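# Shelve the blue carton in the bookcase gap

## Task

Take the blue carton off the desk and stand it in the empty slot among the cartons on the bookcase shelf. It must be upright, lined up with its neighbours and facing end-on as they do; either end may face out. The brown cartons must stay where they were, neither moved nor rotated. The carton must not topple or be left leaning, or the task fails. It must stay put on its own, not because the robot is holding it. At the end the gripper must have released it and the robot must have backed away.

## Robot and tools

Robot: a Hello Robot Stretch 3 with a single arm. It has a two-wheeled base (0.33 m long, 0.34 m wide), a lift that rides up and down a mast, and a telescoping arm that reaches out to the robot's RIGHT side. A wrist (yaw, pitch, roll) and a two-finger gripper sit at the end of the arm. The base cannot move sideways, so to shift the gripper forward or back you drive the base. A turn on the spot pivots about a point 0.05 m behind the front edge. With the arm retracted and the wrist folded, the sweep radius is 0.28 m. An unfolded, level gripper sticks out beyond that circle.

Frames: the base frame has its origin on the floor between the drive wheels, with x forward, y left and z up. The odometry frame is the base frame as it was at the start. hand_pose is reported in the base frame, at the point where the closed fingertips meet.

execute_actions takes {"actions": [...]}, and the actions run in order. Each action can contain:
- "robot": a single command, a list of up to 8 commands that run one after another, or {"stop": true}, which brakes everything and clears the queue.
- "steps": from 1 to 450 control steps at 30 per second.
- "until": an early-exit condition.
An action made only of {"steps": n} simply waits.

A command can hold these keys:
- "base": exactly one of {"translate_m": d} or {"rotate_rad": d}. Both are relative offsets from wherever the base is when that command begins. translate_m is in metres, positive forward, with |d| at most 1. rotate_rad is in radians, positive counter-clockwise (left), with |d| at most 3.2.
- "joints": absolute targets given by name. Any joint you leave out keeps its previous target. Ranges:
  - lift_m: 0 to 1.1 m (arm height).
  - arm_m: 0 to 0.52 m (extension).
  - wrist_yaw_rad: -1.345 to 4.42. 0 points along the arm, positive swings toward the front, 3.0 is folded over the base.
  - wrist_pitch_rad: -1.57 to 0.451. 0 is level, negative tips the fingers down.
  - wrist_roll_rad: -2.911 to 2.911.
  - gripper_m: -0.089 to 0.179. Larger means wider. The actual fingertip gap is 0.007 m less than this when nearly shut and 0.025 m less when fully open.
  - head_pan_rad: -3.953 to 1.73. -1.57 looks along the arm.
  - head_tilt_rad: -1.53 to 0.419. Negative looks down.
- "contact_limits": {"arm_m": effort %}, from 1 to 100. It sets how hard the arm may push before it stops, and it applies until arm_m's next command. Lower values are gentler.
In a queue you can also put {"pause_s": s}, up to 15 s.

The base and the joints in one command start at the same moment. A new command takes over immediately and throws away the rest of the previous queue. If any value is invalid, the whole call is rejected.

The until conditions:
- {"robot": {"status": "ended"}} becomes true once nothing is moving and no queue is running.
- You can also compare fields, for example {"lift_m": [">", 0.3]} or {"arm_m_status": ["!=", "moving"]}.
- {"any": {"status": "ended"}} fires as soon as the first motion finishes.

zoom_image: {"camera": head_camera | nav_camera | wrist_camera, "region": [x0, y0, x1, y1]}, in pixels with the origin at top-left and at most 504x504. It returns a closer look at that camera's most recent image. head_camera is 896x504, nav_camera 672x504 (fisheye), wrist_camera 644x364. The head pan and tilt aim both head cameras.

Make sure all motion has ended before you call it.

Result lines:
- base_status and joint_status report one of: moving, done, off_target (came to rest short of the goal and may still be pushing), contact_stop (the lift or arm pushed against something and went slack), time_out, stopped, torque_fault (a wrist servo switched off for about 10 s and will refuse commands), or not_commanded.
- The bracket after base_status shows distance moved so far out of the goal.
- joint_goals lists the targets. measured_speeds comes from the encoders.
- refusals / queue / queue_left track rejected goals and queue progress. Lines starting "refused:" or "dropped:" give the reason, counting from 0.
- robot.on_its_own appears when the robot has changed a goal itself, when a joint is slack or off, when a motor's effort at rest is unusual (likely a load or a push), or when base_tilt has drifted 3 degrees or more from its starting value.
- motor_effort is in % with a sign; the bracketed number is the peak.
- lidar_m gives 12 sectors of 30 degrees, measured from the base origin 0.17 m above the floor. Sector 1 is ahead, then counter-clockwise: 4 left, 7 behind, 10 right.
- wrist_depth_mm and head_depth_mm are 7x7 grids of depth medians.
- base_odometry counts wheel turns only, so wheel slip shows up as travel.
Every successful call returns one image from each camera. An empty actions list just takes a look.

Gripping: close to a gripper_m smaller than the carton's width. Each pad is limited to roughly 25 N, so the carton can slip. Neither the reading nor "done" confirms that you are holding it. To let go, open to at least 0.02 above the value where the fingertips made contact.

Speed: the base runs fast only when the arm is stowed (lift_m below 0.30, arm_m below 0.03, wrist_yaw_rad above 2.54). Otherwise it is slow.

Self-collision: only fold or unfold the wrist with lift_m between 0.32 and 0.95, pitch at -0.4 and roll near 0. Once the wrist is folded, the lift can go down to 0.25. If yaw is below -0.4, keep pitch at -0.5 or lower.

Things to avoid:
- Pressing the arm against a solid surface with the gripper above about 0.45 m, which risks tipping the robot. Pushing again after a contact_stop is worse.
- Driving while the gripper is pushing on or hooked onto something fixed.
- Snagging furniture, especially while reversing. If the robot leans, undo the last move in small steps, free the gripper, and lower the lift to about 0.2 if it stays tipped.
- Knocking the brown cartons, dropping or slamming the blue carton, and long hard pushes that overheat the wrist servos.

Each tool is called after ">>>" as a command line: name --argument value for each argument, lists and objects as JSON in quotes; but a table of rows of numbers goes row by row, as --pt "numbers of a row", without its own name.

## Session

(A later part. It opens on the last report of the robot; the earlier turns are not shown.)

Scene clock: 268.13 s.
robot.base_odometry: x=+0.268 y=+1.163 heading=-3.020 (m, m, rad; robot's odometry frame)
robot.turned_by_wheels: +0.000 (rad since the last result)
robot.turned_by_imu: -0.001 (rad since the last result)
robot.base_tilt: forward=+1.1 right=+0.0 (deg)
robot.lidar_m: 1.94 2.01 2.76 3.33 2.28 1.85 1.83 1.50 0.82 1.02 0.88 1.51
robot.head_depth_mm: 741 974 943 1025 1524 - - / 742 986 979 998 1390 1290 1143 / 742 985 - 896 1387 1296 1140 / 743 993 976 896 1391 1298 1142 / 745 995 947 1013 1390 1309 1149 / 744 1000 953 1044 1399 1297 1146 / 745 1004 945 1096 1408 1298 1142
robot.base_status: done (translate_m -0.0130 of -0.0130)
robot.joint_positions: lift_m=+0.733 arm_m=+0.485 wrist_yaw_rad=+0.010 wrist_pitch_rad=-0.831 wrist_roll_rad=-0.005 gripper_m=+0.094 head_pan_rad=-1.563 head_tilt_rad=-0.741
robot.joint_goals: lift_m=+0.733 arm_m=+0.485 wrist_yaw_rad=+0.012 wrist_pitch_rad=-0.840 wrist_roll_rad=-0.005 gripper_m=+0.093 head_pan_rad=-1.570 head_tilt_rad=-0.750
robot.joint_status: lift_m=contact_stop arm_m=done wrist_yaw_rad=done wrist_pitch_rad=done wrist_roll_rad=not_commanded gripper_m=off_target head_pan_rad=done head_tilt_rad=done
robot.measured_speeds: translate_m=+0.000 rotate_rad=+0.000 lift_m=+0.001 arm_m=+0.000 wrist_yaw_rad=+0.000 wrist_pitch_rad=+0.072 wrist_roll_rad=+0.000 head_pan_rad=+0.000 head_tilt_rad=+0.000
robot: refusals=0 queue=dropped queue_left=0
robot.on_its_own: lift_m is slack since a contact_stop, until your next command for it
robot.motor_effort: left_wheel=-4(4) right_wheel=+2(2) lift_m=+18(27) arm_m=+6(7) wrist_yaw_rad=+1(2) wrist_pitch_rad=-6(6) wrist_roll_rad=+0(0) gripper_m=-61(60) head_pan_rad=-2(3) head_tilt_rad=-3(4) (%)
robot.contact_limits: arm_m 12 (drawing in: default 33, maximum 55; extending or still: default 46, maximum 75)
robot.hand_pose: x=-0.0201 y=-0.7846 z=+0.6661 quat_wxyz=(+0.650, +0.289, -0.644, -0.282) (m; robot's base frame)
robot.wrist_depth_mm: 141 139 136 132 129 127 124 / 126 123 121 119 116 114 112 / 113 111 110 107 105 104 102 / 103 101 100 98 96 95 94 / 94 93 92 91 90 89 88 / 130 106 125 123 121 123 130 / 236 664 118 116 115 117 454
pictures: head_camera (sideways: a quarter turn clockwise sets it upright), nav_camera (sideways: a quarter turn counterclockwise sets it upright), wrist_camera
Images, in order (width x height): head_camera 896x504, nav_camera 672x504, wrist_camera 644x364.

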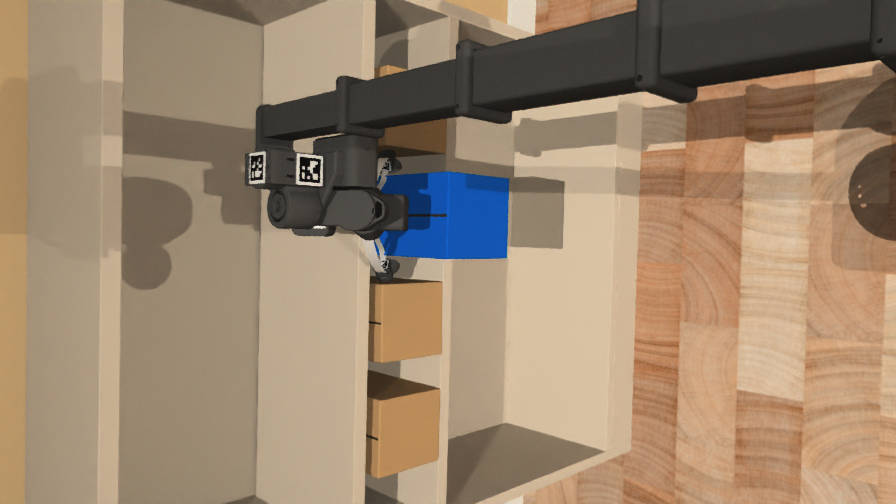

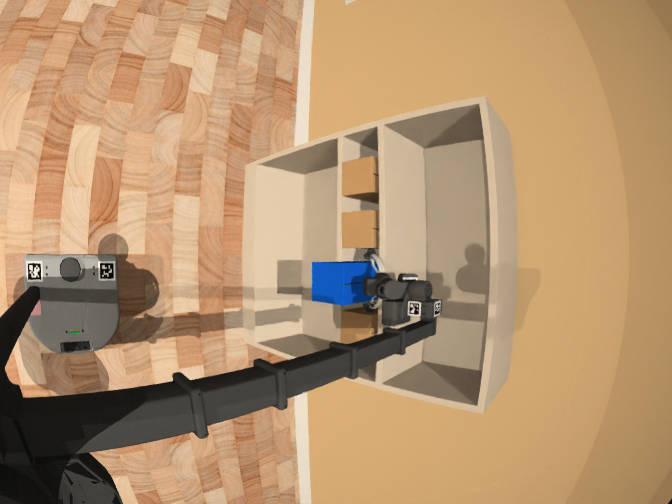

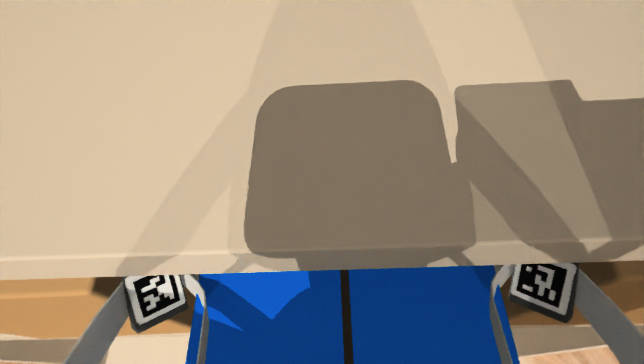

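>>> execute_actions --actions '[{"robot":[{"joints":{"lift_m":0.735,"gripper_m":0.14}}],"steps":450,"until":{"robot":{"status":"ended"}}},{"steps":10}]'

Scene clock: 278.50 s.
robot.base_odometry: x=+0.268 y=+1.163 heading=-3.020 (m, m, rad; robot's odometry frame)
robot.turned_by_wheels: +0.000 (rad since the last result)
robot.turned_by_imu: -0.001 (rad since the last result)
robot.base_tilt: forward=+1.1 right=+0.0 (deg)
robot.lidar_m: 1.94 2.01 2.76 3.33 2.28 1.84 1.83 1.50 0.82 1.02 0.87 1.50
robot.head_depth_mm: 744 973 944 1037 1517 - - / 743 980 - 989 1406 1299 1143 / 744 983 - 897 1388 1303 1138 / 744 993 980 894 1391 1308 1144 / 743 991 949 1010 1390 1306 1145 / 743 1002 944 1041 1397 1304 1148 / 793 1001 945 1099 1406 1306 1137
robot.base_status: done (translate_m -0.0130 of -0.0130)
robot.joint_positions: lift_m=+0.735 arm_m=+0.485 wrist_yaw_rad=+0.010 wrist_pitch_rad=-0.835 wrist_roll_rad=-0.005 gripper_m=+0.140 head_pan_rad=-1.563 head_tilt_rad=-0.741
robot.joint_goals: lift_m=+0.735 arm_m=+0.485 wrist_yaw_rad=+0.012 wrist_pitch_rad=-0.840 wrist_roll_rad=-0.005 gripper_m=+0.140 head_pan_rad=-1.570 head_tilt_rad=-0.750
robot.joint_status: lift_m=done arm_m=done wrist_yaw_rad=done wrist_pitch_rad=done wrist_roll_rad=not_commanded gripper_m=off_target head_pan_rad=done head_tilt_rad=done
robot.measured_speeds: translate_m=+0.000 rotate_rad=+0.000 lift_m=+0.000 arm_m=+0.000 wrist_yaw_rad=+0.000 wrist_pitch_rad=+0.000 wrist_roll_rad=+0.000 head_pan_rad=+0.000 head_tilt_rad=+0.000
robot: refusals=0 queue=done queue_left=0
robot.motor_effort: left_wheel=-4(4) right_wheel=+2(3) lift_m=+25(22) arm_m=+6(6) wrist_yaw_rad=+2(2) wrist_pitch_rad=-2(5) wrist_roll_rad=+0(0) gripper_m=+17(100) head_pan_rad=-3(3) head_tilt_rad=-3(3) (%)
robot.contact_limits: arm_m 12 (drawing in: default 33, maximum 55; extending or still: default 46, maximum 75)
robot.hand_pose: x=-0.0201 y=-0.7838 z=+0.6675 quat_wxyz=(+0.650, +0.291, -0.643, -0.283) (m; robot's base frame)
robot.wrist_depth_mm: 141 137 135 131 129 126 123 / 125 124 121 118 116 114 112 / 113 111 109 107 106 104 102 / 103 101 99 98 97 95 94 / 94 93 92 92 91 89 89 / 130 99 125 123 122 123 131 / 491 671 118 117 115 117 481
pictures: head_camera (sideways: a quarter turn clockwise sets it upright), nav_camera (sideways: a quarter turn counterclockwise sets it upright), wrist_camera
Images, in order (width x height): head_camera 896x504, nav_camera 672x504, wrist_camera 644x364.

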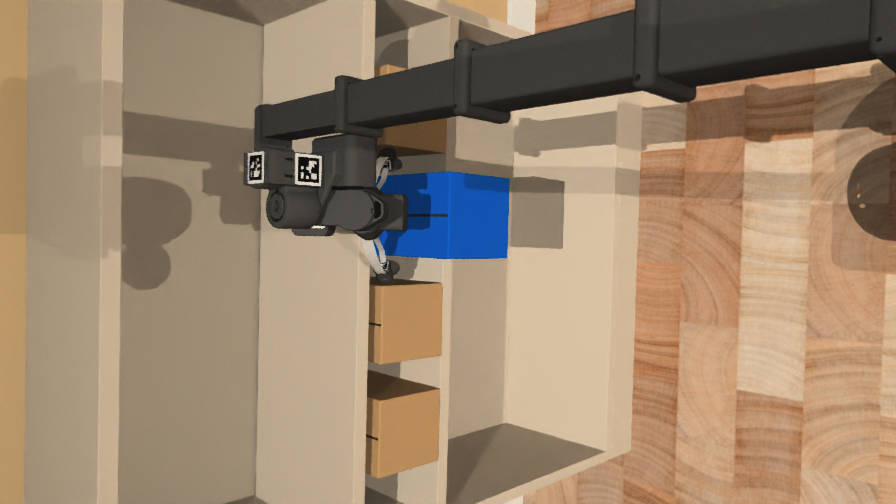

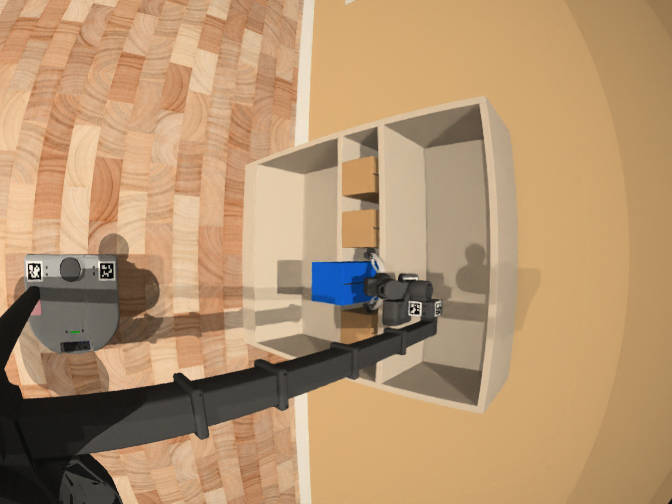

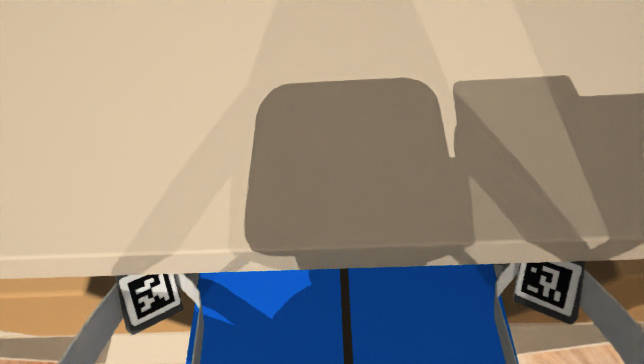

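>>> execute_actions --actions '[{"robot":[{"joints":{"gripper_m":0.133}},{"joints":{"arm_m":0.445}}],"steps":450,"until":{"robot":{"status":"ended"}}}]'

Scene clock: 283.10 s.
robot.base_odometry: x=+0.268 y=+1.163 heading=-3.020 (m, m, rad; robot's odometry frame)
robot.turned_by_wheels: +0.000 (rad since the last result)
robot.turned_by_imu: -0.001 (rad since the last result)
robot.base_tilt: forward=+1.1 right=+0.0 (deg)
robot.lidar_m: 1.94 2.01 2.75 3.34 2.28 1.85 1.83 1.50 0.82 1.02 0.88 1.50
robot.head_depth_mm: 736 978 947 1032 1521 - - / 743 981 1008 1392 1395 1298 1143 / 740 992 - 882 1382 1303 1146 / 739 989 981 890 1392 1300 1140 / 740 996 946 1003 1389 1291 1135 / 745 997 952 1042 1410 1304 1140 / 795 1004 949 1095 1412 1309 1145
robot.base_status: done (translate_m -0.0130 of -0.0130)
robot.joint_positions: lift_m=+0.735 arm_m=+0.445 wrist_yaw_rad=+0.010 wrist_pitch_rad=-0.841 wrist_roll_rad=-0.005 gripper_m=+0.133 head_pan_rad=-1.563 head_tilt_rad=-0.741
robot.joint_goals: lift_m=+0.735 arm_m=+0.445 wrist_yaw_rad=+0.012 wrist_pitch_rad=-0.840 wrist_roll_rad=-0.005 gripper_m=+0.133 head_pan_rad=-1.570 head_tilt_rad=-0.750
robot.joint_status: lift_m=done arm_m=done wrist_yaw_rad=done wrist_pitch_rad=done wrist_roll_rad=not_commanded gripper_m=done head_pan_rad=done head_tilt_rad=done
robot.measured_speeds: translate_m=+0.000 rotate_rad=+0.000 lift_m=+0.000 arm_m=+0.000 wrist_yaw_rad=+0.000 wrist_pitch_rad=+0.000 wrist_roll_rad=+0.000 head_pan_rad=+0.000 head_tilt_rad=+0.000
robot: refusals=0 queue=done queue_left=0
robot.motor_effort: left_wheel=-3(3) right_wheel=+2(2) lift_m=+25(25) arm_m=-5(6) wrist_yaw_rad=+2(2) wrist_pitch_rad=+0(3) wrist_roll_rad=+0(0) gripper_m=-3(100) head_pan_rad=-2(3) head_tilt_rad=-3(3) (%)
robot.hand_pose: x=-0.0201 y=-0.7432 z=+0.6666 quat_wxyz=(+0.649, +0.293, -0.642, -0.285) (m; robot's base frame)
robot.wrist_depth_mm: 138 136 133 130 127 124 122 / 123 121 119 117 114 112 110 / 114 113 112 110 111 112 113 / 151 157 145 143 140 186 145 / 184 185 137 136 134 134 196 / 514 262 131 129 128 126 382 / 765 760 125 123 122 666 724
pictures: head_camera (sideways: a quarter turn clockwise sets it upright), nav_camera (sideways: a quarter turn counterclockwise sets it upright), wrist_camera
Images, in order (width x height): head_camera 896x504, nav_camera 672x504, wrist_camera 644x364.

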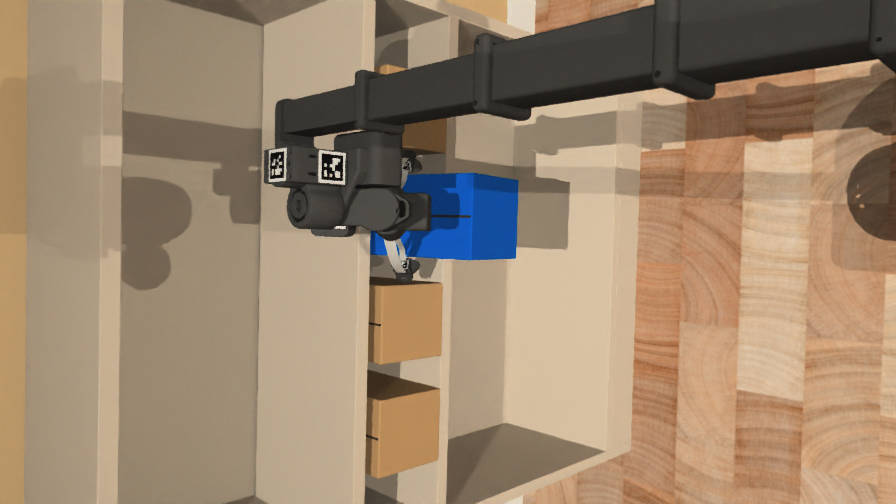

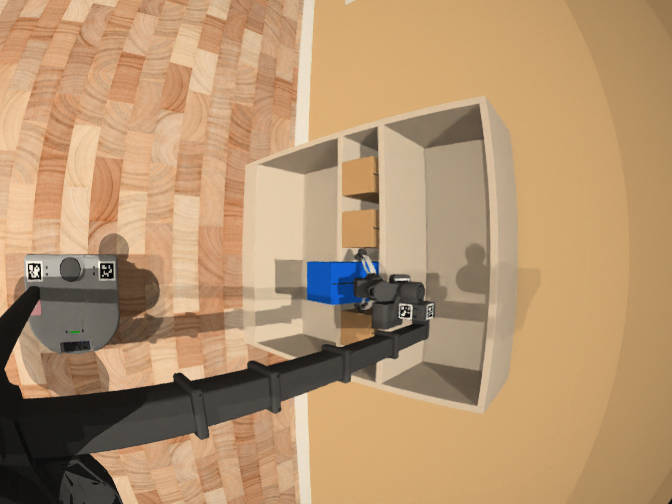

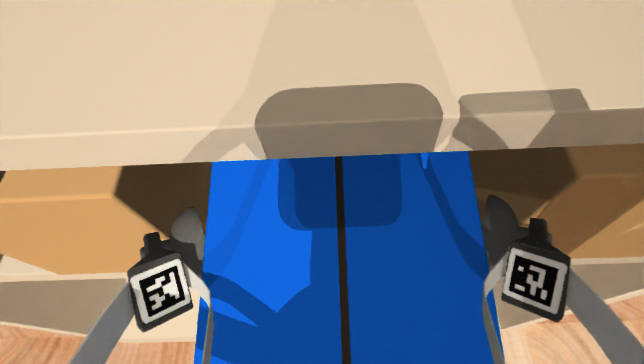

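>>> execute_actions --actions '[{"robot":[{"joints":{"gripper_m":0.095}},{"pause_s":0.3},{"joints":{"lift_m":0.742}},{"joints":{"arm_m":0.462},"contact_limits":{"arm_m":15}}],"steps":450,"until":{"robot":{"status":"ended"}}}]'

Scene clock: 294.47 s.
robot.base_odometry: x=+0.268 y=+1.163 heading=-3.020 (m, m, rad; robot's odometry frame)
robot.turned_by_wheels: +0.000 (rad since the last result)
robot.turned_by_imu: -0.002 (rad since the last result)
robot.base_tilt: forward=+1.2 right=+0.0 (deg)
robot.lidar_m: 1.94 2.01 2.76 3.33 2.28 1.84 1.83 1.50 0.82 1.02 0.88 1.51
robot.head_depth_mm: 736 974 939 1032 1540 - - / 738 980 978 991 1393 1285 1137 / 739 987 - 911 1381 1303 1138 / 740 989 978 913 1386 1304 1145 / 743 997 942 1007 1395 1300 1143 / 748 1000 948 1036 1402 1306 1135 / 795 1006 950 1093 1406 1297 1144
robot.base_status: done (translate_m -0.0130 of -0.0130)
robot.joint_positions: lift_m=+0.742 arm_m=+0.462 wrist_yaw_rad=+0.010 wrist_pitch_rad=-0.859 wrist_roll_rad=-0.005 gripper_m=+0.096 head_pan_rad=-1.563 head_tilt_rad=-0.741
robot.joint_goals: lift_m=+0.742 arm_m=+0.462 wrist_yaw_rad=+0.012 wrist_pitch_rad=-0.840 wrist_roll_rad=-0.005 gripper_m=+0.095 head_pan_rad=-1.570 head_tilt_rad=-0.750
robot.joint_status: lift_m=done arm_m=done wrist_yaw_rad=done wrist_pitch_rad=done wrist_roll_rad=not_commanded gripper_m=off_target head_pan_rad=done head_tilt_rad=done
robot.measured_speeds: translate_m=+0.000 rotate_rad=+0.000 lift_m=+0.000 arm_m=+0.000 wrist_yaw_rad=+0.000 wrist_pitch_rad=+0.000 wrist_roll_rad=+0.000 head_pan_rad=+0.000 head_tilt_rad=+0.000
robot: refusals=0 queue=done queue_left=0
robot.motor_effort: left_wheel=-3(3) right_wheel=+2(2) lift_m=+27(28) arm_m=+6(5) wrist_yaw_rad=+2(2) wrist_pitch_rad=+6(6) wrist_roll_rad=+0(0) gripper_m=-44(100) head_pan_rad=-3(3) head_tilt_rad=-3(3) (%)
robot.contact_limits: arm_m 15 (drawing in: default 33, maximum 55; extending or still: default 46, maximum 75)
robot.hand_pose: x=-0.0201 y=-0.7558 z=+0.6708 quat_wxyz=(+0.646, +0.298, -0.639, -0.291) (m; robot's base frame)
robot.wrist_depth_mm: 142 140 137 134 131 128 126 / 128 126 123 121 119 117 114 / 116 114 112 110 108 107 105 / 110 110 111 112 113 114 115 / 149 166 139 138 136 138 160 / 239 227 132 131 129 130 351 / 775 744 127 125 123 634 719
pictures: head_camera (sideways: a quarter turn clockwise sets it upright), nav_camera (sideways: a quarter turn counterclockwise sets it upright), wrist_camera
Images, in order (width x height): head_camera 896x504, nav_camera 672x504, wrist_camera 644x364.

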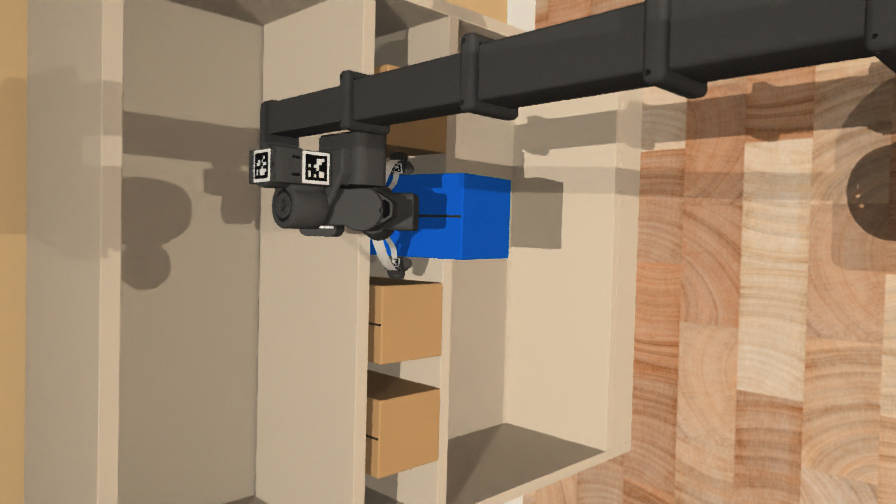

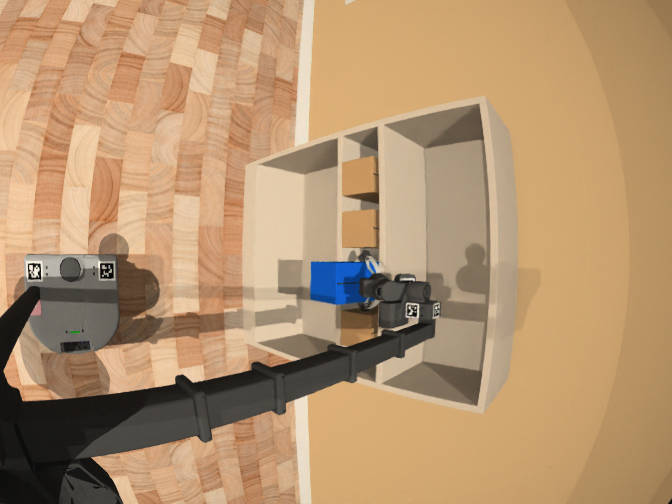

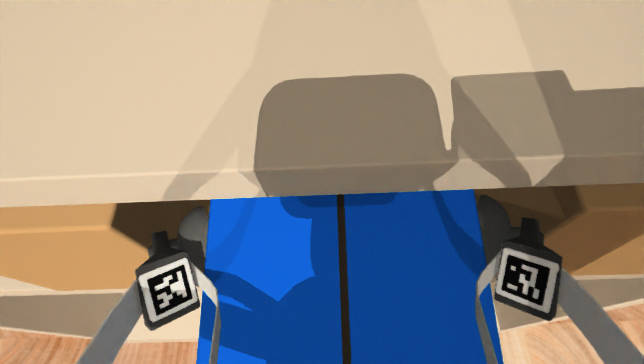

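>>> execute_actions --actions '[{"robot":[{"joints":{"arm_m":0.485},"contact_limits":{"arm_m":15}},{"joints":{"gripper_m":0.134}}],"steps":450,"until":{"robot":{"status":"ended"}}},{"steps":10}]'

Scene clock: 300.80 s.
robot.base_odometry: x=+0.268 y=+1.163 heading=-3.020 (m, m, rad; robot's odometry frame)
robot.turned_by_wheels: +0.000 (rad since the last result)
robot.turned_by_imu: -0.001 (rad since the last result)
robot.base_tilt: forward=+1.1 right=+0.1 (deg)
robot.lidar_m: 1.93 2.01 2.77 3.32 2.28 1.84 1.83 1.49 0.82 1.02 0.88 1.50
robot.head_depth_mm: 739 979 945 1038 1548 - - / 740 986 - 988 1388 1288 1148 / 741 984 - 931 1398 1301 1136 / 743 989 966 899 1392 1304 1143 / 740 992 947 1003 1396 1299 1146 / 745 1000 945 1044 1404 1302 1145 / 795 1004 942 1096 1417 1297 1139
robot.base_status: done (translate_m -0.0130 of -0.0130)
robot.joint_positions: lift_m=+0.742 arm_m=+0.485 wrist_yaw_rad=+0.010 wrist_pitch_rad=-0.845 wrist_roll_rad=-0.005 gripper_m=+0.134 head_pan_rad=-1.563 head_tilt_rad=-0.741
robot.joint_goals: lift_m=+0.742 arm_m=+0.485 wrist_yaw_rad=+0.012 wrist_pitch_rad=-0.840 wrist_roll_rad=-0.005 gripper_m=+0.134 head_pan_rad=-1.570 head_tilt_rad=-0.750
robot.joint_status: lift_m=done arm_m=done wrist_yaw_rad=done wrist_pitch_rad=done wrist_roll_rad=not_commanded gripper_m=off_target head_pan_rad=done head_tilt_rad=done
robot.measured_speeds: translate_m=+0.000 rotate_rad=+0.000 lift_m=+0.000 arm_m=+0.000 wrist_yaw_rad=+0.000 wrist_pitch_rad=-0.024 wrist_roll_rad=+0.000 head_pan_rad=+0.000 head_tilt_rad=+0.000
robot: refusals=0 queue=done queue_left=0
robot.motor_effort: left_wheel=-3(3) right_wheel=+2(2) lift_m=+24(27) arm_m=+5(7) wrist_yaw_rad=+1(2) wrist_pitch_rad=+3(7) wrist_roll_rad=+0(0) gripper_m=+40(100) head_pan_rad=-3(3) head_tilt_rad=-3(3) (%)
robot.contact_limits: arm_m 15 (drawing in: default 33, maximum 55; extending or still: default 46, maximum 75)
robot.hand_pose: x=-0.0201 y=-0.7816 z=+0.6730 quat_wxyz=(+0.648, +0.294, -0.641, -0.286) (m; robot's base frame)
robot.wrist_depth_mm: 147 145 141 138 135 132 130 / 131 129 127 125 122 120 117 / 119 117 115 113 111 109 107 / 108 107 106 104 102 101 99 / 100 99 97 97 96 94 94 / 136 137 129 128 127 127 140 / 508 674 124 122 120 220 593
pictures: head_camera (sideways: a quarter turn clockwise sets it upright), nav_camera (sideways: a quarter turn counterclockwise sets it upright), wrist_camera
Images, in order (width x height): head_camera 896x504, nav_camera 672x504, wrist_camera 644x364.

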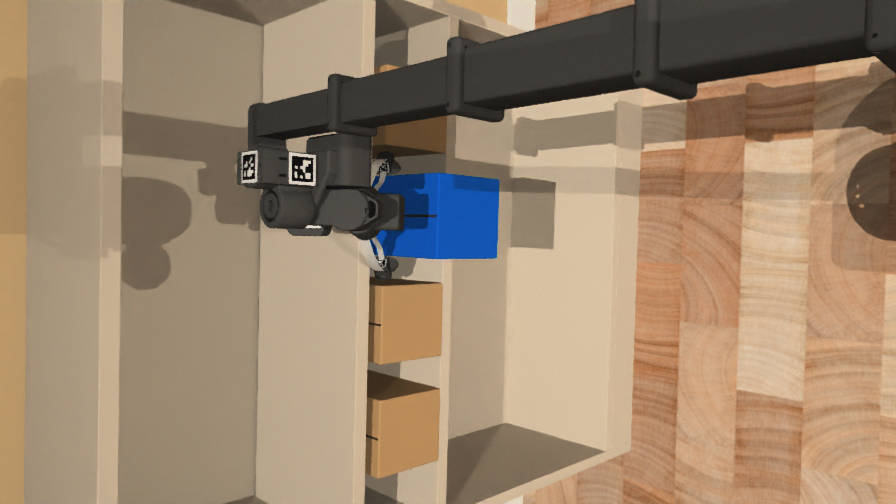

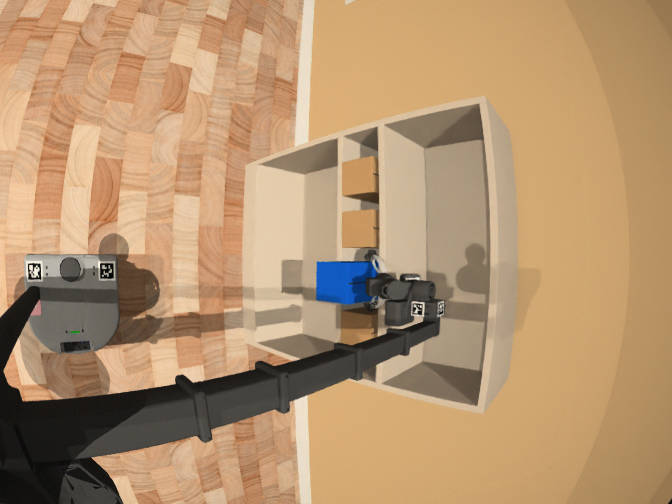

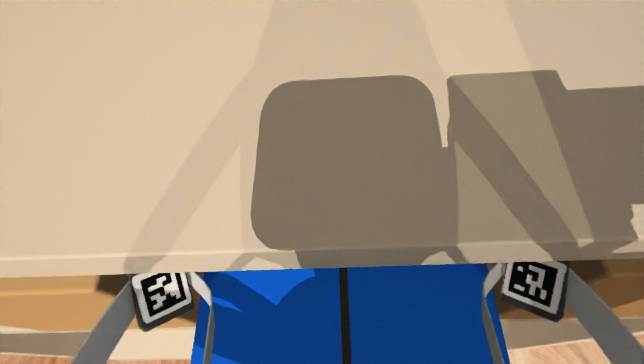

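>>> execute_actions --actions '[{"robot":[{"joints":{"arm_m":0.455}},{"joints":{"gripper_m":0.15}}],"steps":450,"until":{"robot":{"status":"ended"}}}]'

Scene clock: 306.17 s.
robot.base_odometry: x=+0.268 y=+1.163 heading=-3.020 (m, m, rad; robot's odometry frame)
robot.turned_by_wheels: +0.000 (rad since the last result)
robot.turned_by_imu: -0.001 (rad since the last result)
robot.base_tilt: forward=+1.1 right=+0.0 (deg)
robot.lidar_m: 1.94 2.01 2.76 3.32 2.28 1.84 1.83 1.50 0.82 1.02 0.88 1.51
robot.head_depth_mm: 737 980 945 1021 1539 - - / 742 985 979 991 1392 1288 1145 / 739 989 - 970 1380 1300 1147 / 741 989 977 952 1387 1289 1144 / 742 995 945 1002 1384 1292 1139 / 743 1001 950 1040 1403 1304 1147 / 793 1003 944 1096 1408 1301 1145
robot.base_status: done (translate_m -0.0130 of -0.0130)
robot.joint_positions: lift_m=+0.742 arm_m=+0.455 wrist_yaw_rad=+0.010 wrist_pitch_rad=-0.849 wrist_roll_rad=-0.005 gripper_m=+0.150 head_pan_rad=-1.563 head_tilt_rad=-0.741
robot.joint_goals: lift_m=+0.742 arm_m=+0.455 wrist_yaw_rad=+0.012 wrist_pitch_rad=-0.840 wrist_roll_rad=-0.005 gripper_m=+0.150 head_pan_rad=-1.570 head_tilt_rad=-0.750
robot.joint_status: lift_m=done arm_m=done wrist_yaw_rad=done wrist_pitch_rad=done wrist_roll_rad=not_commanded gripper_m=done head_pan_rad=done head_tilt_rad=done
robot.measured_speeds: translate_m=+0.000 rotate_rad=+0.000 lift_m=+0.000 arm_m=+0.000 wrist_yaw_rad=+0.000 wrist_pitch_rad=+0.000 wrist_roll_rad=+0.000 head_pan_rad=+0.000 head_tilt_rad=+0.000
robot: refusals=0 queue=done queue_left=0
robot.motor_effort: left_wheel=-3(3) right_wheel=+2(2) lift_m=+24(24) arm_m=-5(3) wrist_yaw_rad=+1(2) wrist_pitch_rad=+3(3) wrist_roll_rad=+0(0) gripper_m=+1(100) head_pan_rad=-3(3) head_tilt_rad=-3(3) (%)
robot.hand_pose: x=-0.0201 y=-0.7515 z=+0.6725 quat_wxyz=(+0.648, +0.295, -0.641, -0.288) (m; robot's base frame)
robot.wrist_depth_mm: 146 144 141 138 134 132 129 / 131 129 126 124 121 119 117 / 118 116 114 113 111 109 108 / 119 120 121 122 143 163 141 / 161 166 144 140 138 164 173 / 257 - 132 130 128 129 350 / 766 750 123 121 120 122 713
pictures: head_camera (sideways: a quarter turn clockwise sets it upright), nav_camera (sideways: a quarter turn counterclockwise sets it upright), wrist_camera
Images, in order (width x height): head_camera 896x504, nav_camera 672x504, wrist_camera 644x364.

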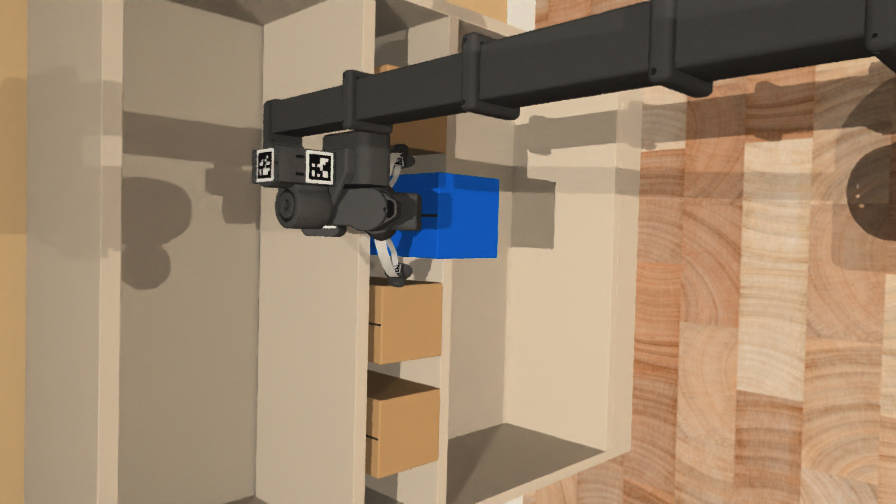

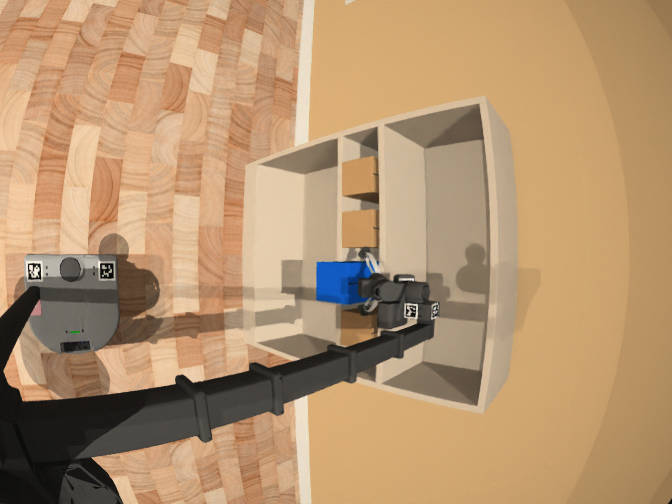

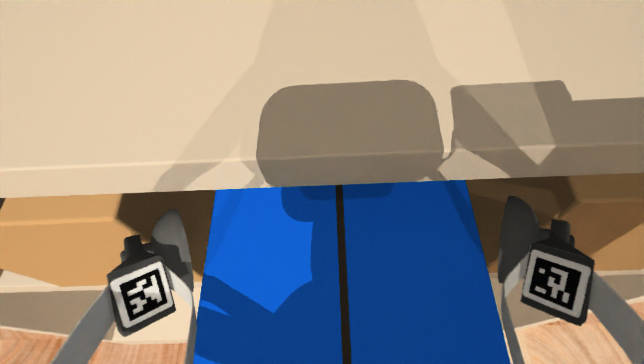

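>>> execute_actions --actions '[]'

>>> execute_actions --actions '[{"robot":[{"joints":{"arm_m":0.30}},{"joints":{"gripper_m":0.04,"lift_m":0.71}}],"steps":450,"until":{"robot":{"status":"ended"}}}]'

Scene clock: 322.40 s.
robot.base_odometry: x=+0.268 y=+1.163 heading=-3.020 (m, m, rad; robot's odometry frame)
robot.turned_by_wheels: +0.000 (rad since the last result)
robot.turned_by_imu: -0.001 (rad since the last result)
robot.base_tilt: forward=+1.1 right=+0.1 (deg)
robot.lidar_m: 1.94 2.01 2.76 3.33 2.28 1.84 1.83 1.50 0.82 1.02 0.88 1.51
robot.head_depth_mm: 740 977 941 1019 1554 - - / 738 985 978 990 1391 1290 1142 / 742 986 - 968 1395 1297 1142 / 743 990 974 954 1396 1317 1145 / 743 996 947 1006 1391 1302 1151 / 741 1000 949 1043 1405 1310 1145 / 793 1001 946 1100 1409 1299 1149
robot.base_status: done (translate_m -0.0130 of -0.0130)
robot.joint_positions: lift_m=+0.742 arm_m=+0.455 wrist_yaw_rad=+0.010 wrist_pitch_rad=-0.849 wrist_roll_rad=-0.005 gripper_m=+0.150 head_pan_rad=-1.563 head_tilt_rad=-0.741
robot.joint_goals: lift_m=+0.742 arm_m=+0.455 wrist_yaw_rad=+0.012 wrist_pitch_rad=-0.840 wrist_roll_rad=-0.005 gripper_m=+0.150 head_pan_rad=-1.570 head_tilt_rad=-0.750
robot.joint_status: lift_m=done arm_m=done wrist_yaw_rad=done wrist_pitch_rad=done wrist_roll_rad=not_commanded gripper_m=done head_pan_rad=done head_tilt_rad=done
robot.measured_speeds: translate_m=+0.000 rotate_rad=+0.000 lift_m=+0.000 arm_m=+0.000 wrist_yaw_rad=+0.000 wrist_pitch_rad=+0.000 wrist_roll_rad=+0.000 head_pan_rad=+0.000 head_tilt_rad=+0.000
robot: refusals=0 queue=done queue_left=0
robot.motor_effort: left_wheel=-3(3) right_wheel=+2(2) lift_m=+24(24) arm_m=-5(5) wrist_yaw_rad=+1(1) wrist_pitch_rad=+3(3) wrist_roll_rad=+0(0) gripper_m=+1(0) head_pan_rad=-3(3) head_tilt_rad=-3(3) (%)
robot.hand_pose: x=-0.0201 y=-0.7515 z=+0.6725 quat_wxyz=(+0.648, +0.295, -0.641, -0.288) (m; robot's base frame)
robot.wrist_depth_mm: 146 143 140 137 134 132 129 / 131 129 126 124 121 119 117 / 118 117 115 113 111 109 108 / 119 120 121 122 143 163 141 / 161 167 144 140 137 163 173 / 257 - 131 130 128 129 354 / 777 772 123 121 119 122 732
pictures: head_camera (sideways: a quarter turn clockwise sets it upright), nav_camera (sideways: a quarter turn counterclockwise sets it upright), wrist_camera
Images, in order (width x height): head_camera 896x504, nav_camera 672x504, wrist_camera 644x364.

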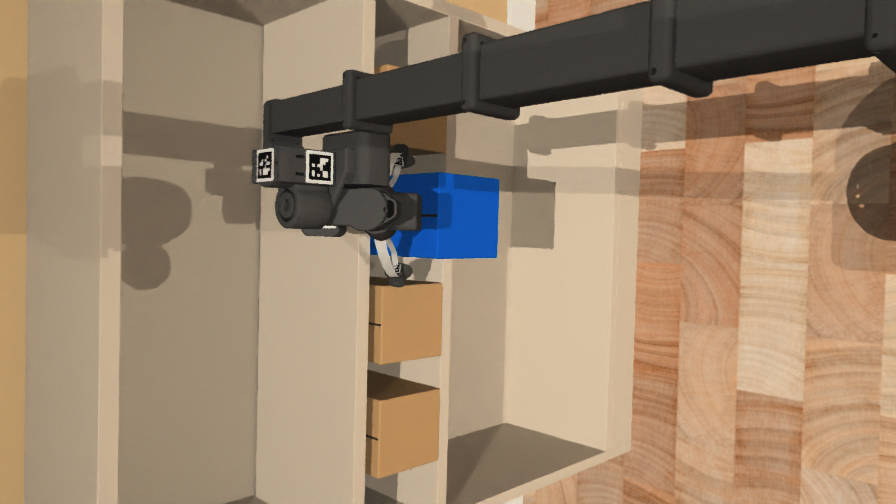

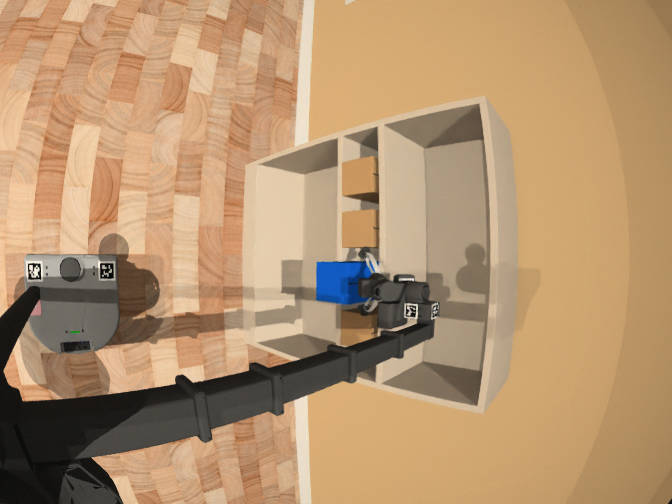

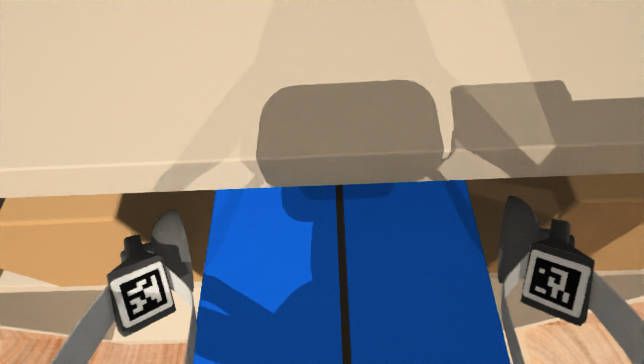

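Scene clock: 327.80 s.
robot.base_odometry: x=+0.268 y=+1.163 heading=-3.020 (m, m, rad; robot's odometry frame)
robot.turned_by_wheels: +0.000 (rad since the last result)
robot.turned_by_imu: -0.001 (rad since the last result)
robot.base_tilt: forward=+1.1 right=+0.0 (deg)
robot.lidar_m: 1.93 2.02 2.76 3.33 2.28 1.85 1.83 1.49 0.82 1.02 0.87 1.50
robot.head_depth_mm: 739 977 950 1046 1491 - - / 744 985 951 - 1362 1299 1141 / 741 986 950 - 1373 1303 1138 / 742 994 948 1014 1387 1296 1145 / 742 991 948 1005 1388 1306 1138 / 744 1000 948 1040 1403 1303 1150 / 794 1005 945 1093 1412 1295 1149
robot.base_status: done (translate_m -0.0130 of -0.0130)
robot.joint_positions: lift_m=+0.710 arm_m=+0.300 wrist_yaw_rad=+0.010 wrist_pitch_rad=-0.850 wrist_roll_rad=-0.005 gripper_m=+0.040 head_pan_rad=-1.563 head_tilt_rad=-0.741
robot.joint_goals: lift_m=+0.710 arm_m=+0.300 wrist_yaw_rad=+0.012 wrist_pitch_rad=-0.840 wrist_roll_rad=-0.005 gripper_m=+0.040 head_pan_rad=-1.570 head_tilt_rad=-0.750
robot.joint_status: lift_m=done arm_m=done wrist_yaw_rad=done wrist_pitch_rad=done wrist_roll_rad=not_commanded gripper_m=done head_pan_rad=done head_tilt_rad=done
robot.measured_speeds: translate_m=+0.000 rotate_rad=+0.000 lift_m=+0.000 arm_m=+0.000 wrist_yaw_rad=+0.000 wrist_pitch_rad=+0.000 wrist_roll_rad=+0.000 head_pan_rad=+0.000 head_tilt_rad=+0.000
robot: refusals=0 queue=done queue_left=0
robot.motor_effort: left_wheel=-3(3) right_wheel=+2(2) lift_m=+20(27) arm_m=-4(3) wrist_yaw_rad=+1(2) wrist_pitch_rad=+3(3) wrist_roll_rad=+0(0) gripper_m=-2(100) head_pan_rad=-3(3) head_tilt_rad=-3(4) (%)
robot.hand_pose: x=-0.0200 y=-0.5963 z=+0.6405 quat_wxyz=(+0.647, +0.296, -0.641, -0.288) (m; robot's base frame)
robot.wrist_depth_mm: 239 241 159 153 150 245 253 / 303 281 147 144 144 290 295 / 552 752 190 174 177 610 411 / 556 792 792 221 499 605 853 / 853 747 736 741 743 739 794 / 825 808 778 777 767 756 752 / 759 747 744 736 721 717 706
pictures: head_camera (sideways: a quarter turn clockwise sets it upright), nav_camera (sideways: a quarter turn counterclockwise sets it upright), wrist_camera
Images, in order (width x height): head_camera 896x504, nav_camera 672x504, wrist_camera 644x364.

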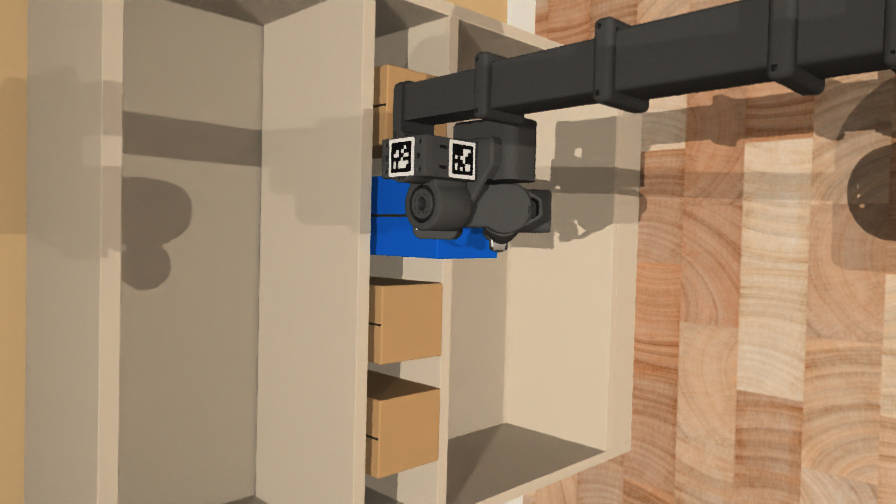

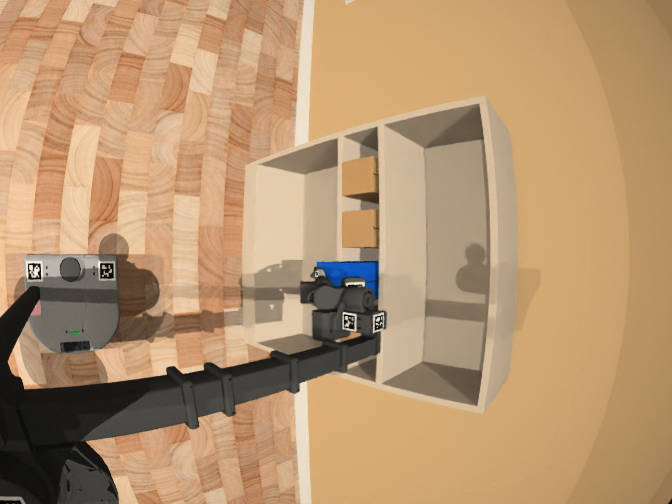

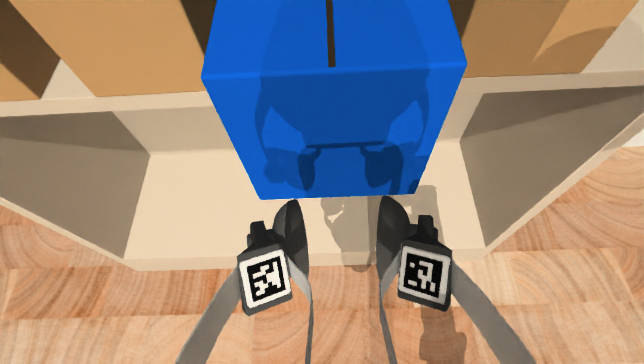

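>>> execute_actions --actions '[{"robot":{"joints":{"arm_m":0.42},"contact_limits":{"arm_m":20}},"steps":450,"until":{"robot":{"status":"ended"}}}]'

Scene clock: 332.40 s.
robot.base_odometry: x=+0.268 y=+1.163 heading=-3.020 (m, m, rad; robot's odometry frame)
robot.turned_by_wheels: +0.000 (rad since the last result)
robot.turned_by_imu: -0.001 (rad since the last result)
robot.base_tilt: forward=+1.1 right=+0.0 (deg)
robot.lidar_m: 1.94 2.01 2.76 3.33 2.28 1.85 1.83 1.50 0.82 1.02 0.88 1.50
robot.head_depth_mm: 739 975 945 1043 1511 - - / 739 980 978 - 1356 1293 1144 / 741 987 1011 1427 1386 1304 1142 / 744 990 983 1241 1379 1306 1145 / 744 995 947 1010 1401 1299 1141 / 739 1000 942 1046 1403 1302 1146 / 795 1005 945 1089 1407 1303 1147
robot.base_status: done (translate_m -0.0130 of -0.0130)
robot.joint_positions: lift_m=+0.710 arm_m=+0.420 wrist_yaw_rad=+0.010 wrist_pitch_rad=-0.851 wrist_roll_rad=-0.005 gripper_m=+0.040 head_pan_rad=-1.563 head_tilt_rad=-0.741
robot.joint_goals: lift_m=+0.710 arm_m=+0.420 wrist_yaw_rad=+0.012 wrist_pitch_rad=-0.840 wrist_roll_rad=-0.005 gripper_m=+0.040 head_pan_rad=-1.570 head_tilt_rad=-0.750
robot.joint_status: lift_m=done arm_m=done wrist_yaw_rad=done wrist_pitch_rad=done wrist_roll_rad=not_commanded gripper_m=done head_pan_rad=done head_tilt_rad=done
robot.measured_speeds: translate_m=+0.000 rotate_rad=+0.000 lift_m=+0.000 arm_m=+0.000 wrist_yaw_rad=+0.000 wrist_pitch_rad=+0.000 wrist_roll_rad=+0.000 head_pan_rad=+0.000 head_tilt_rad=+0.000
robot: refusals=0 queue=done queue_left=0
robot.motor_effort: left_wheel=-3(3) right_wheel=+2(2) lift_m=+20(20) arm_m=+6(3) wrist_yaw_rad=+2(1) wrist_pitch_rad=+4(4) wrist_roll_rad=+0(0) gripper_m=-1(0) head_pan_rad=-3(3) head_tilt_rad=-3(3) (%)
robot.contact_limits: arm_m 20 (drawing in: default 33, maximum 55; extending or still: default 46, maximum 75)
robot.hand_pose: x=-0.0200 y=-0.7153 z=+0.6403 quat_wxyz=(+0.647, +0.296, -0.640, -0.288) (m; robot's base frame)
robot.wrist_depth_mm: 106 107 108 108 108 109 110 / 143 171 140 137 135 181 135 / 150 169 129 129 127 173 157 / 192 195 166 157 159 217 201 / 508 698 719 218 467 563 381 / 563 691 696 684 653 624 727 / 753 739 729 715 717 718 699
pictures: head_camera (sideways: a quarter turn clockwise sets it upright), nav_camera (sideways: a quarter turn counterclockwise sets it upright), wrist_camera
Images, in order (width x height): head_camera 896x504, nav_camera 672x504, wrist_camera 644x364.

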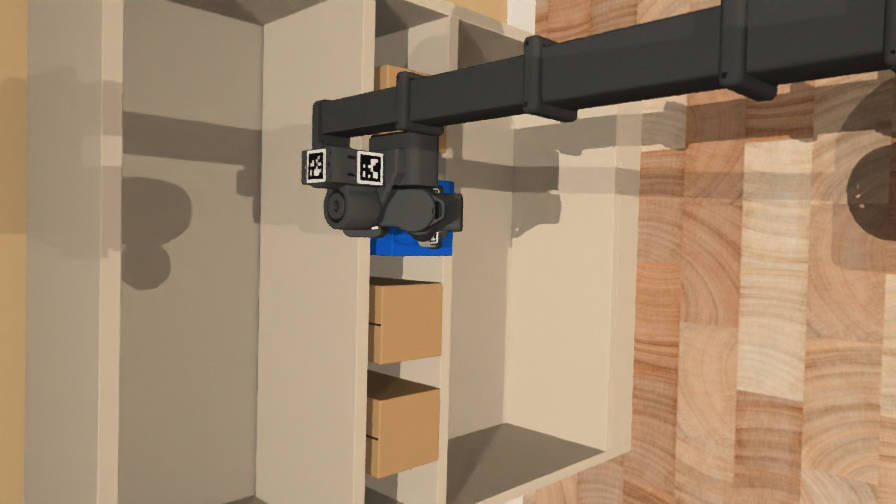

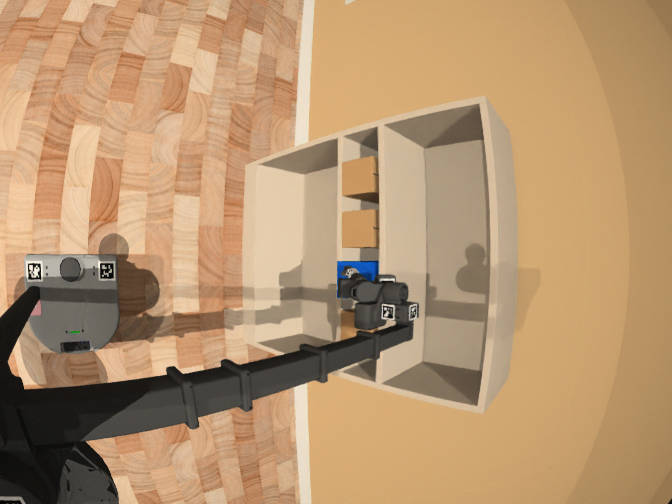

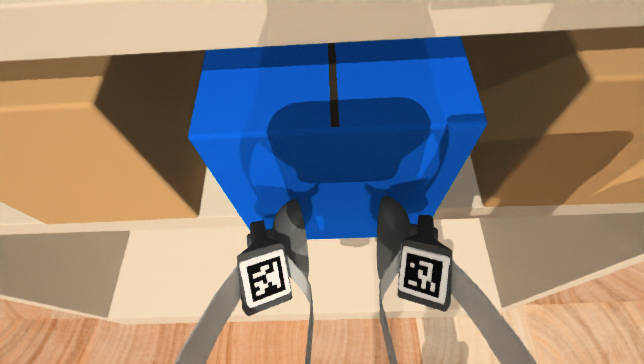

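>>> execute_actions --actions '[{"robot":{"joints":{"arm_m":0.438},"contact_limits":{"arm_m":20}},"steps":450,"until":{"robot":{"status":"ended"}}}]'

Scene clock: 338.13 s.
robot.base_odometry: x=+0.268 y=+1.163 heading=-3.020 (m, m, rad; robot's odometry frame)
robot.turned_by_wheels: +0.000 (rad since the last result)
robot.turned_by_imu: -0.001 (rad since the last result)
robot.base_tilt: forward=+1.1 right=+0.0 (deg)
robot.lidar_m: 1.93 2.01 2.76 3.34 2.28 1.84 1.83 1.49 0.82 1.02 0.88 1.50
robot.head_depth_mm: 740 977 941 1045 1502 - - / 742 982 977 - 1359 1310 1138 / 740 990 1012 1404 1385 1306 1143 / 741 994 983 1404 1385 1304 1138 / 740 990 943 1009 1393 1304 1156 / 741 999 948 1041 1400 1307 1143 / 792 1004 950 1098 1422 1306 1146
robot.base_status: done (translate_m -0.0130 of -0.0130)
robot.joint_positions: lift_m=+0.710 arm_m=+0.438 wrist_yaw_rad=+0.010 wrist_pitch_rad=-0.852 wrist_roll_rad=-0.005 gripper_m=+0.040 head_pan_rad=-1.563 head_tilt_rad=-0.741
robot.joint_goals: lift_m=+0.710 arm_m=+0.438 wrist_yaw_rad=+0.012 wrist_pitch_rad=-0.840 wrist_roll_rad=-0.005 gripper_m=+0.040 head_pan_rad=-1.570 head_tilt_rad=-0.750
robot.joint_status: lift_m=done arm_m=done wrist_yaw_rad=done wrist_pitch_rad=done wrist_roll_rad=not_commanded gripper_m=done head_pan_rad=done head_tilt_rad=done
robot.measured_speeds: translate_m=+0.000 rotate_rad=+0.000 lift_m=+0.000 arm_m=+0.000 wrist_yaw_rad=+0.000 wrist_pitch_rad=+0.000 wrist_roll_rad=+0.000 head_pan_rad=+0.000 head_tilt_rad=+0.000
robot: refusals=0 queue=done queue_left=0
robot.motor_effort: left_wheel=-3(3) right_wheel=+2(2) lift_m=+20(20) arm_m=+6(5) wrist_yaw_rad=+1(1) wrist_pitch_rad=+4(4) wrist_roll_rad=+0(0) gripper_m=+1(1) head_pan_rad=-2(2) head_tilt_rad=-3(2) (%)
robot.contact_limits: arm_m 20 (drawing in: default 33, maximum 55; extending or still: default 46, maximum 75)
robot.hand_pose: x=-0.0200 y=-0.7333 z=+0.6403 quat_wxyz=(+0.647, +0.296, -0.640, -0.288) (m; robot's base frame)
robot.wrist_depth_mm: 94 92 92 90 90 89 89 / 103 102 102 103 104 133 126 / 133 169 129 128 127 172 135 / 154 174 166 158 159 200 164 / 210 214 237 218 227 229 231 / 551 706 697 676 663 583 454 / 743 730 729 698 714 707 701
pictures: head_camera (sideways: a quarter turn clockwise sets it upright), nav_camera (sideways: a quarter turn counterclockwise sets it upright), wrist_camera
Images, in order (width x height): head_camera 896x504, nav_camera 672x504, wrist_camera 644x364.

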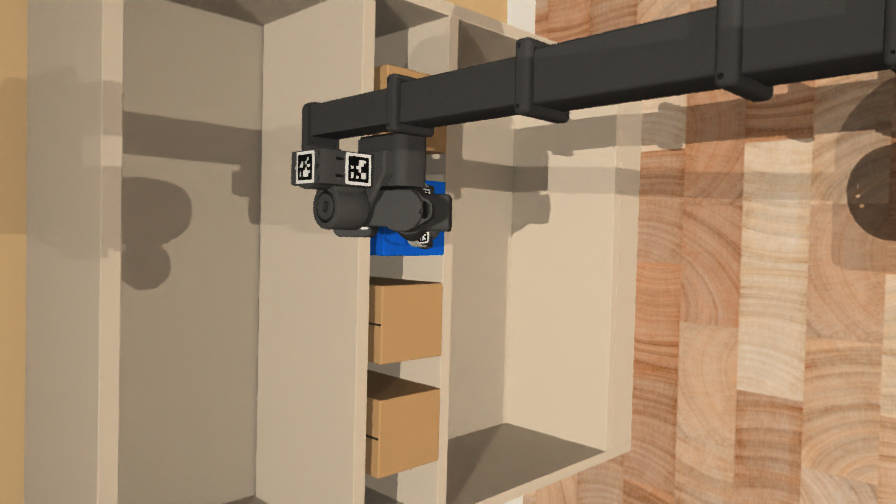

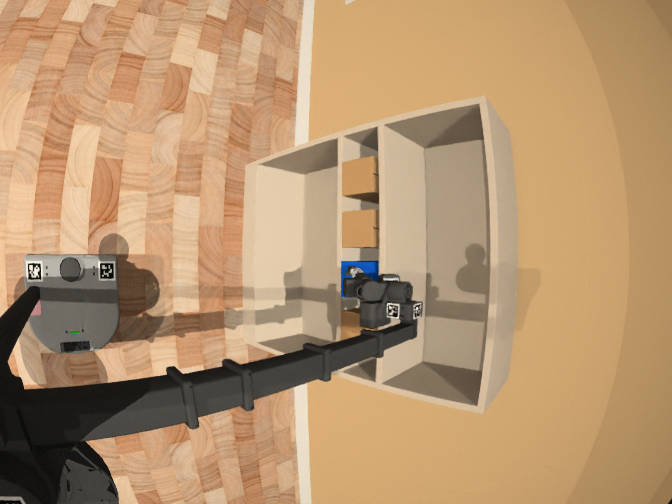

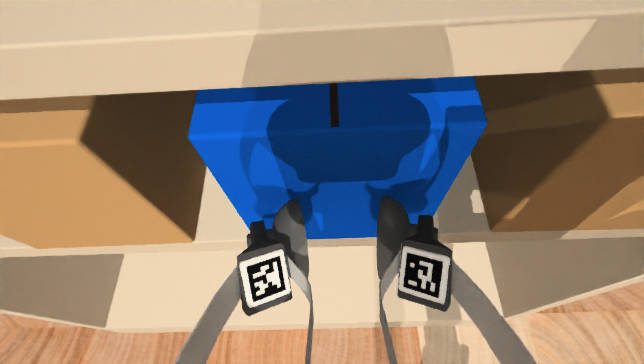

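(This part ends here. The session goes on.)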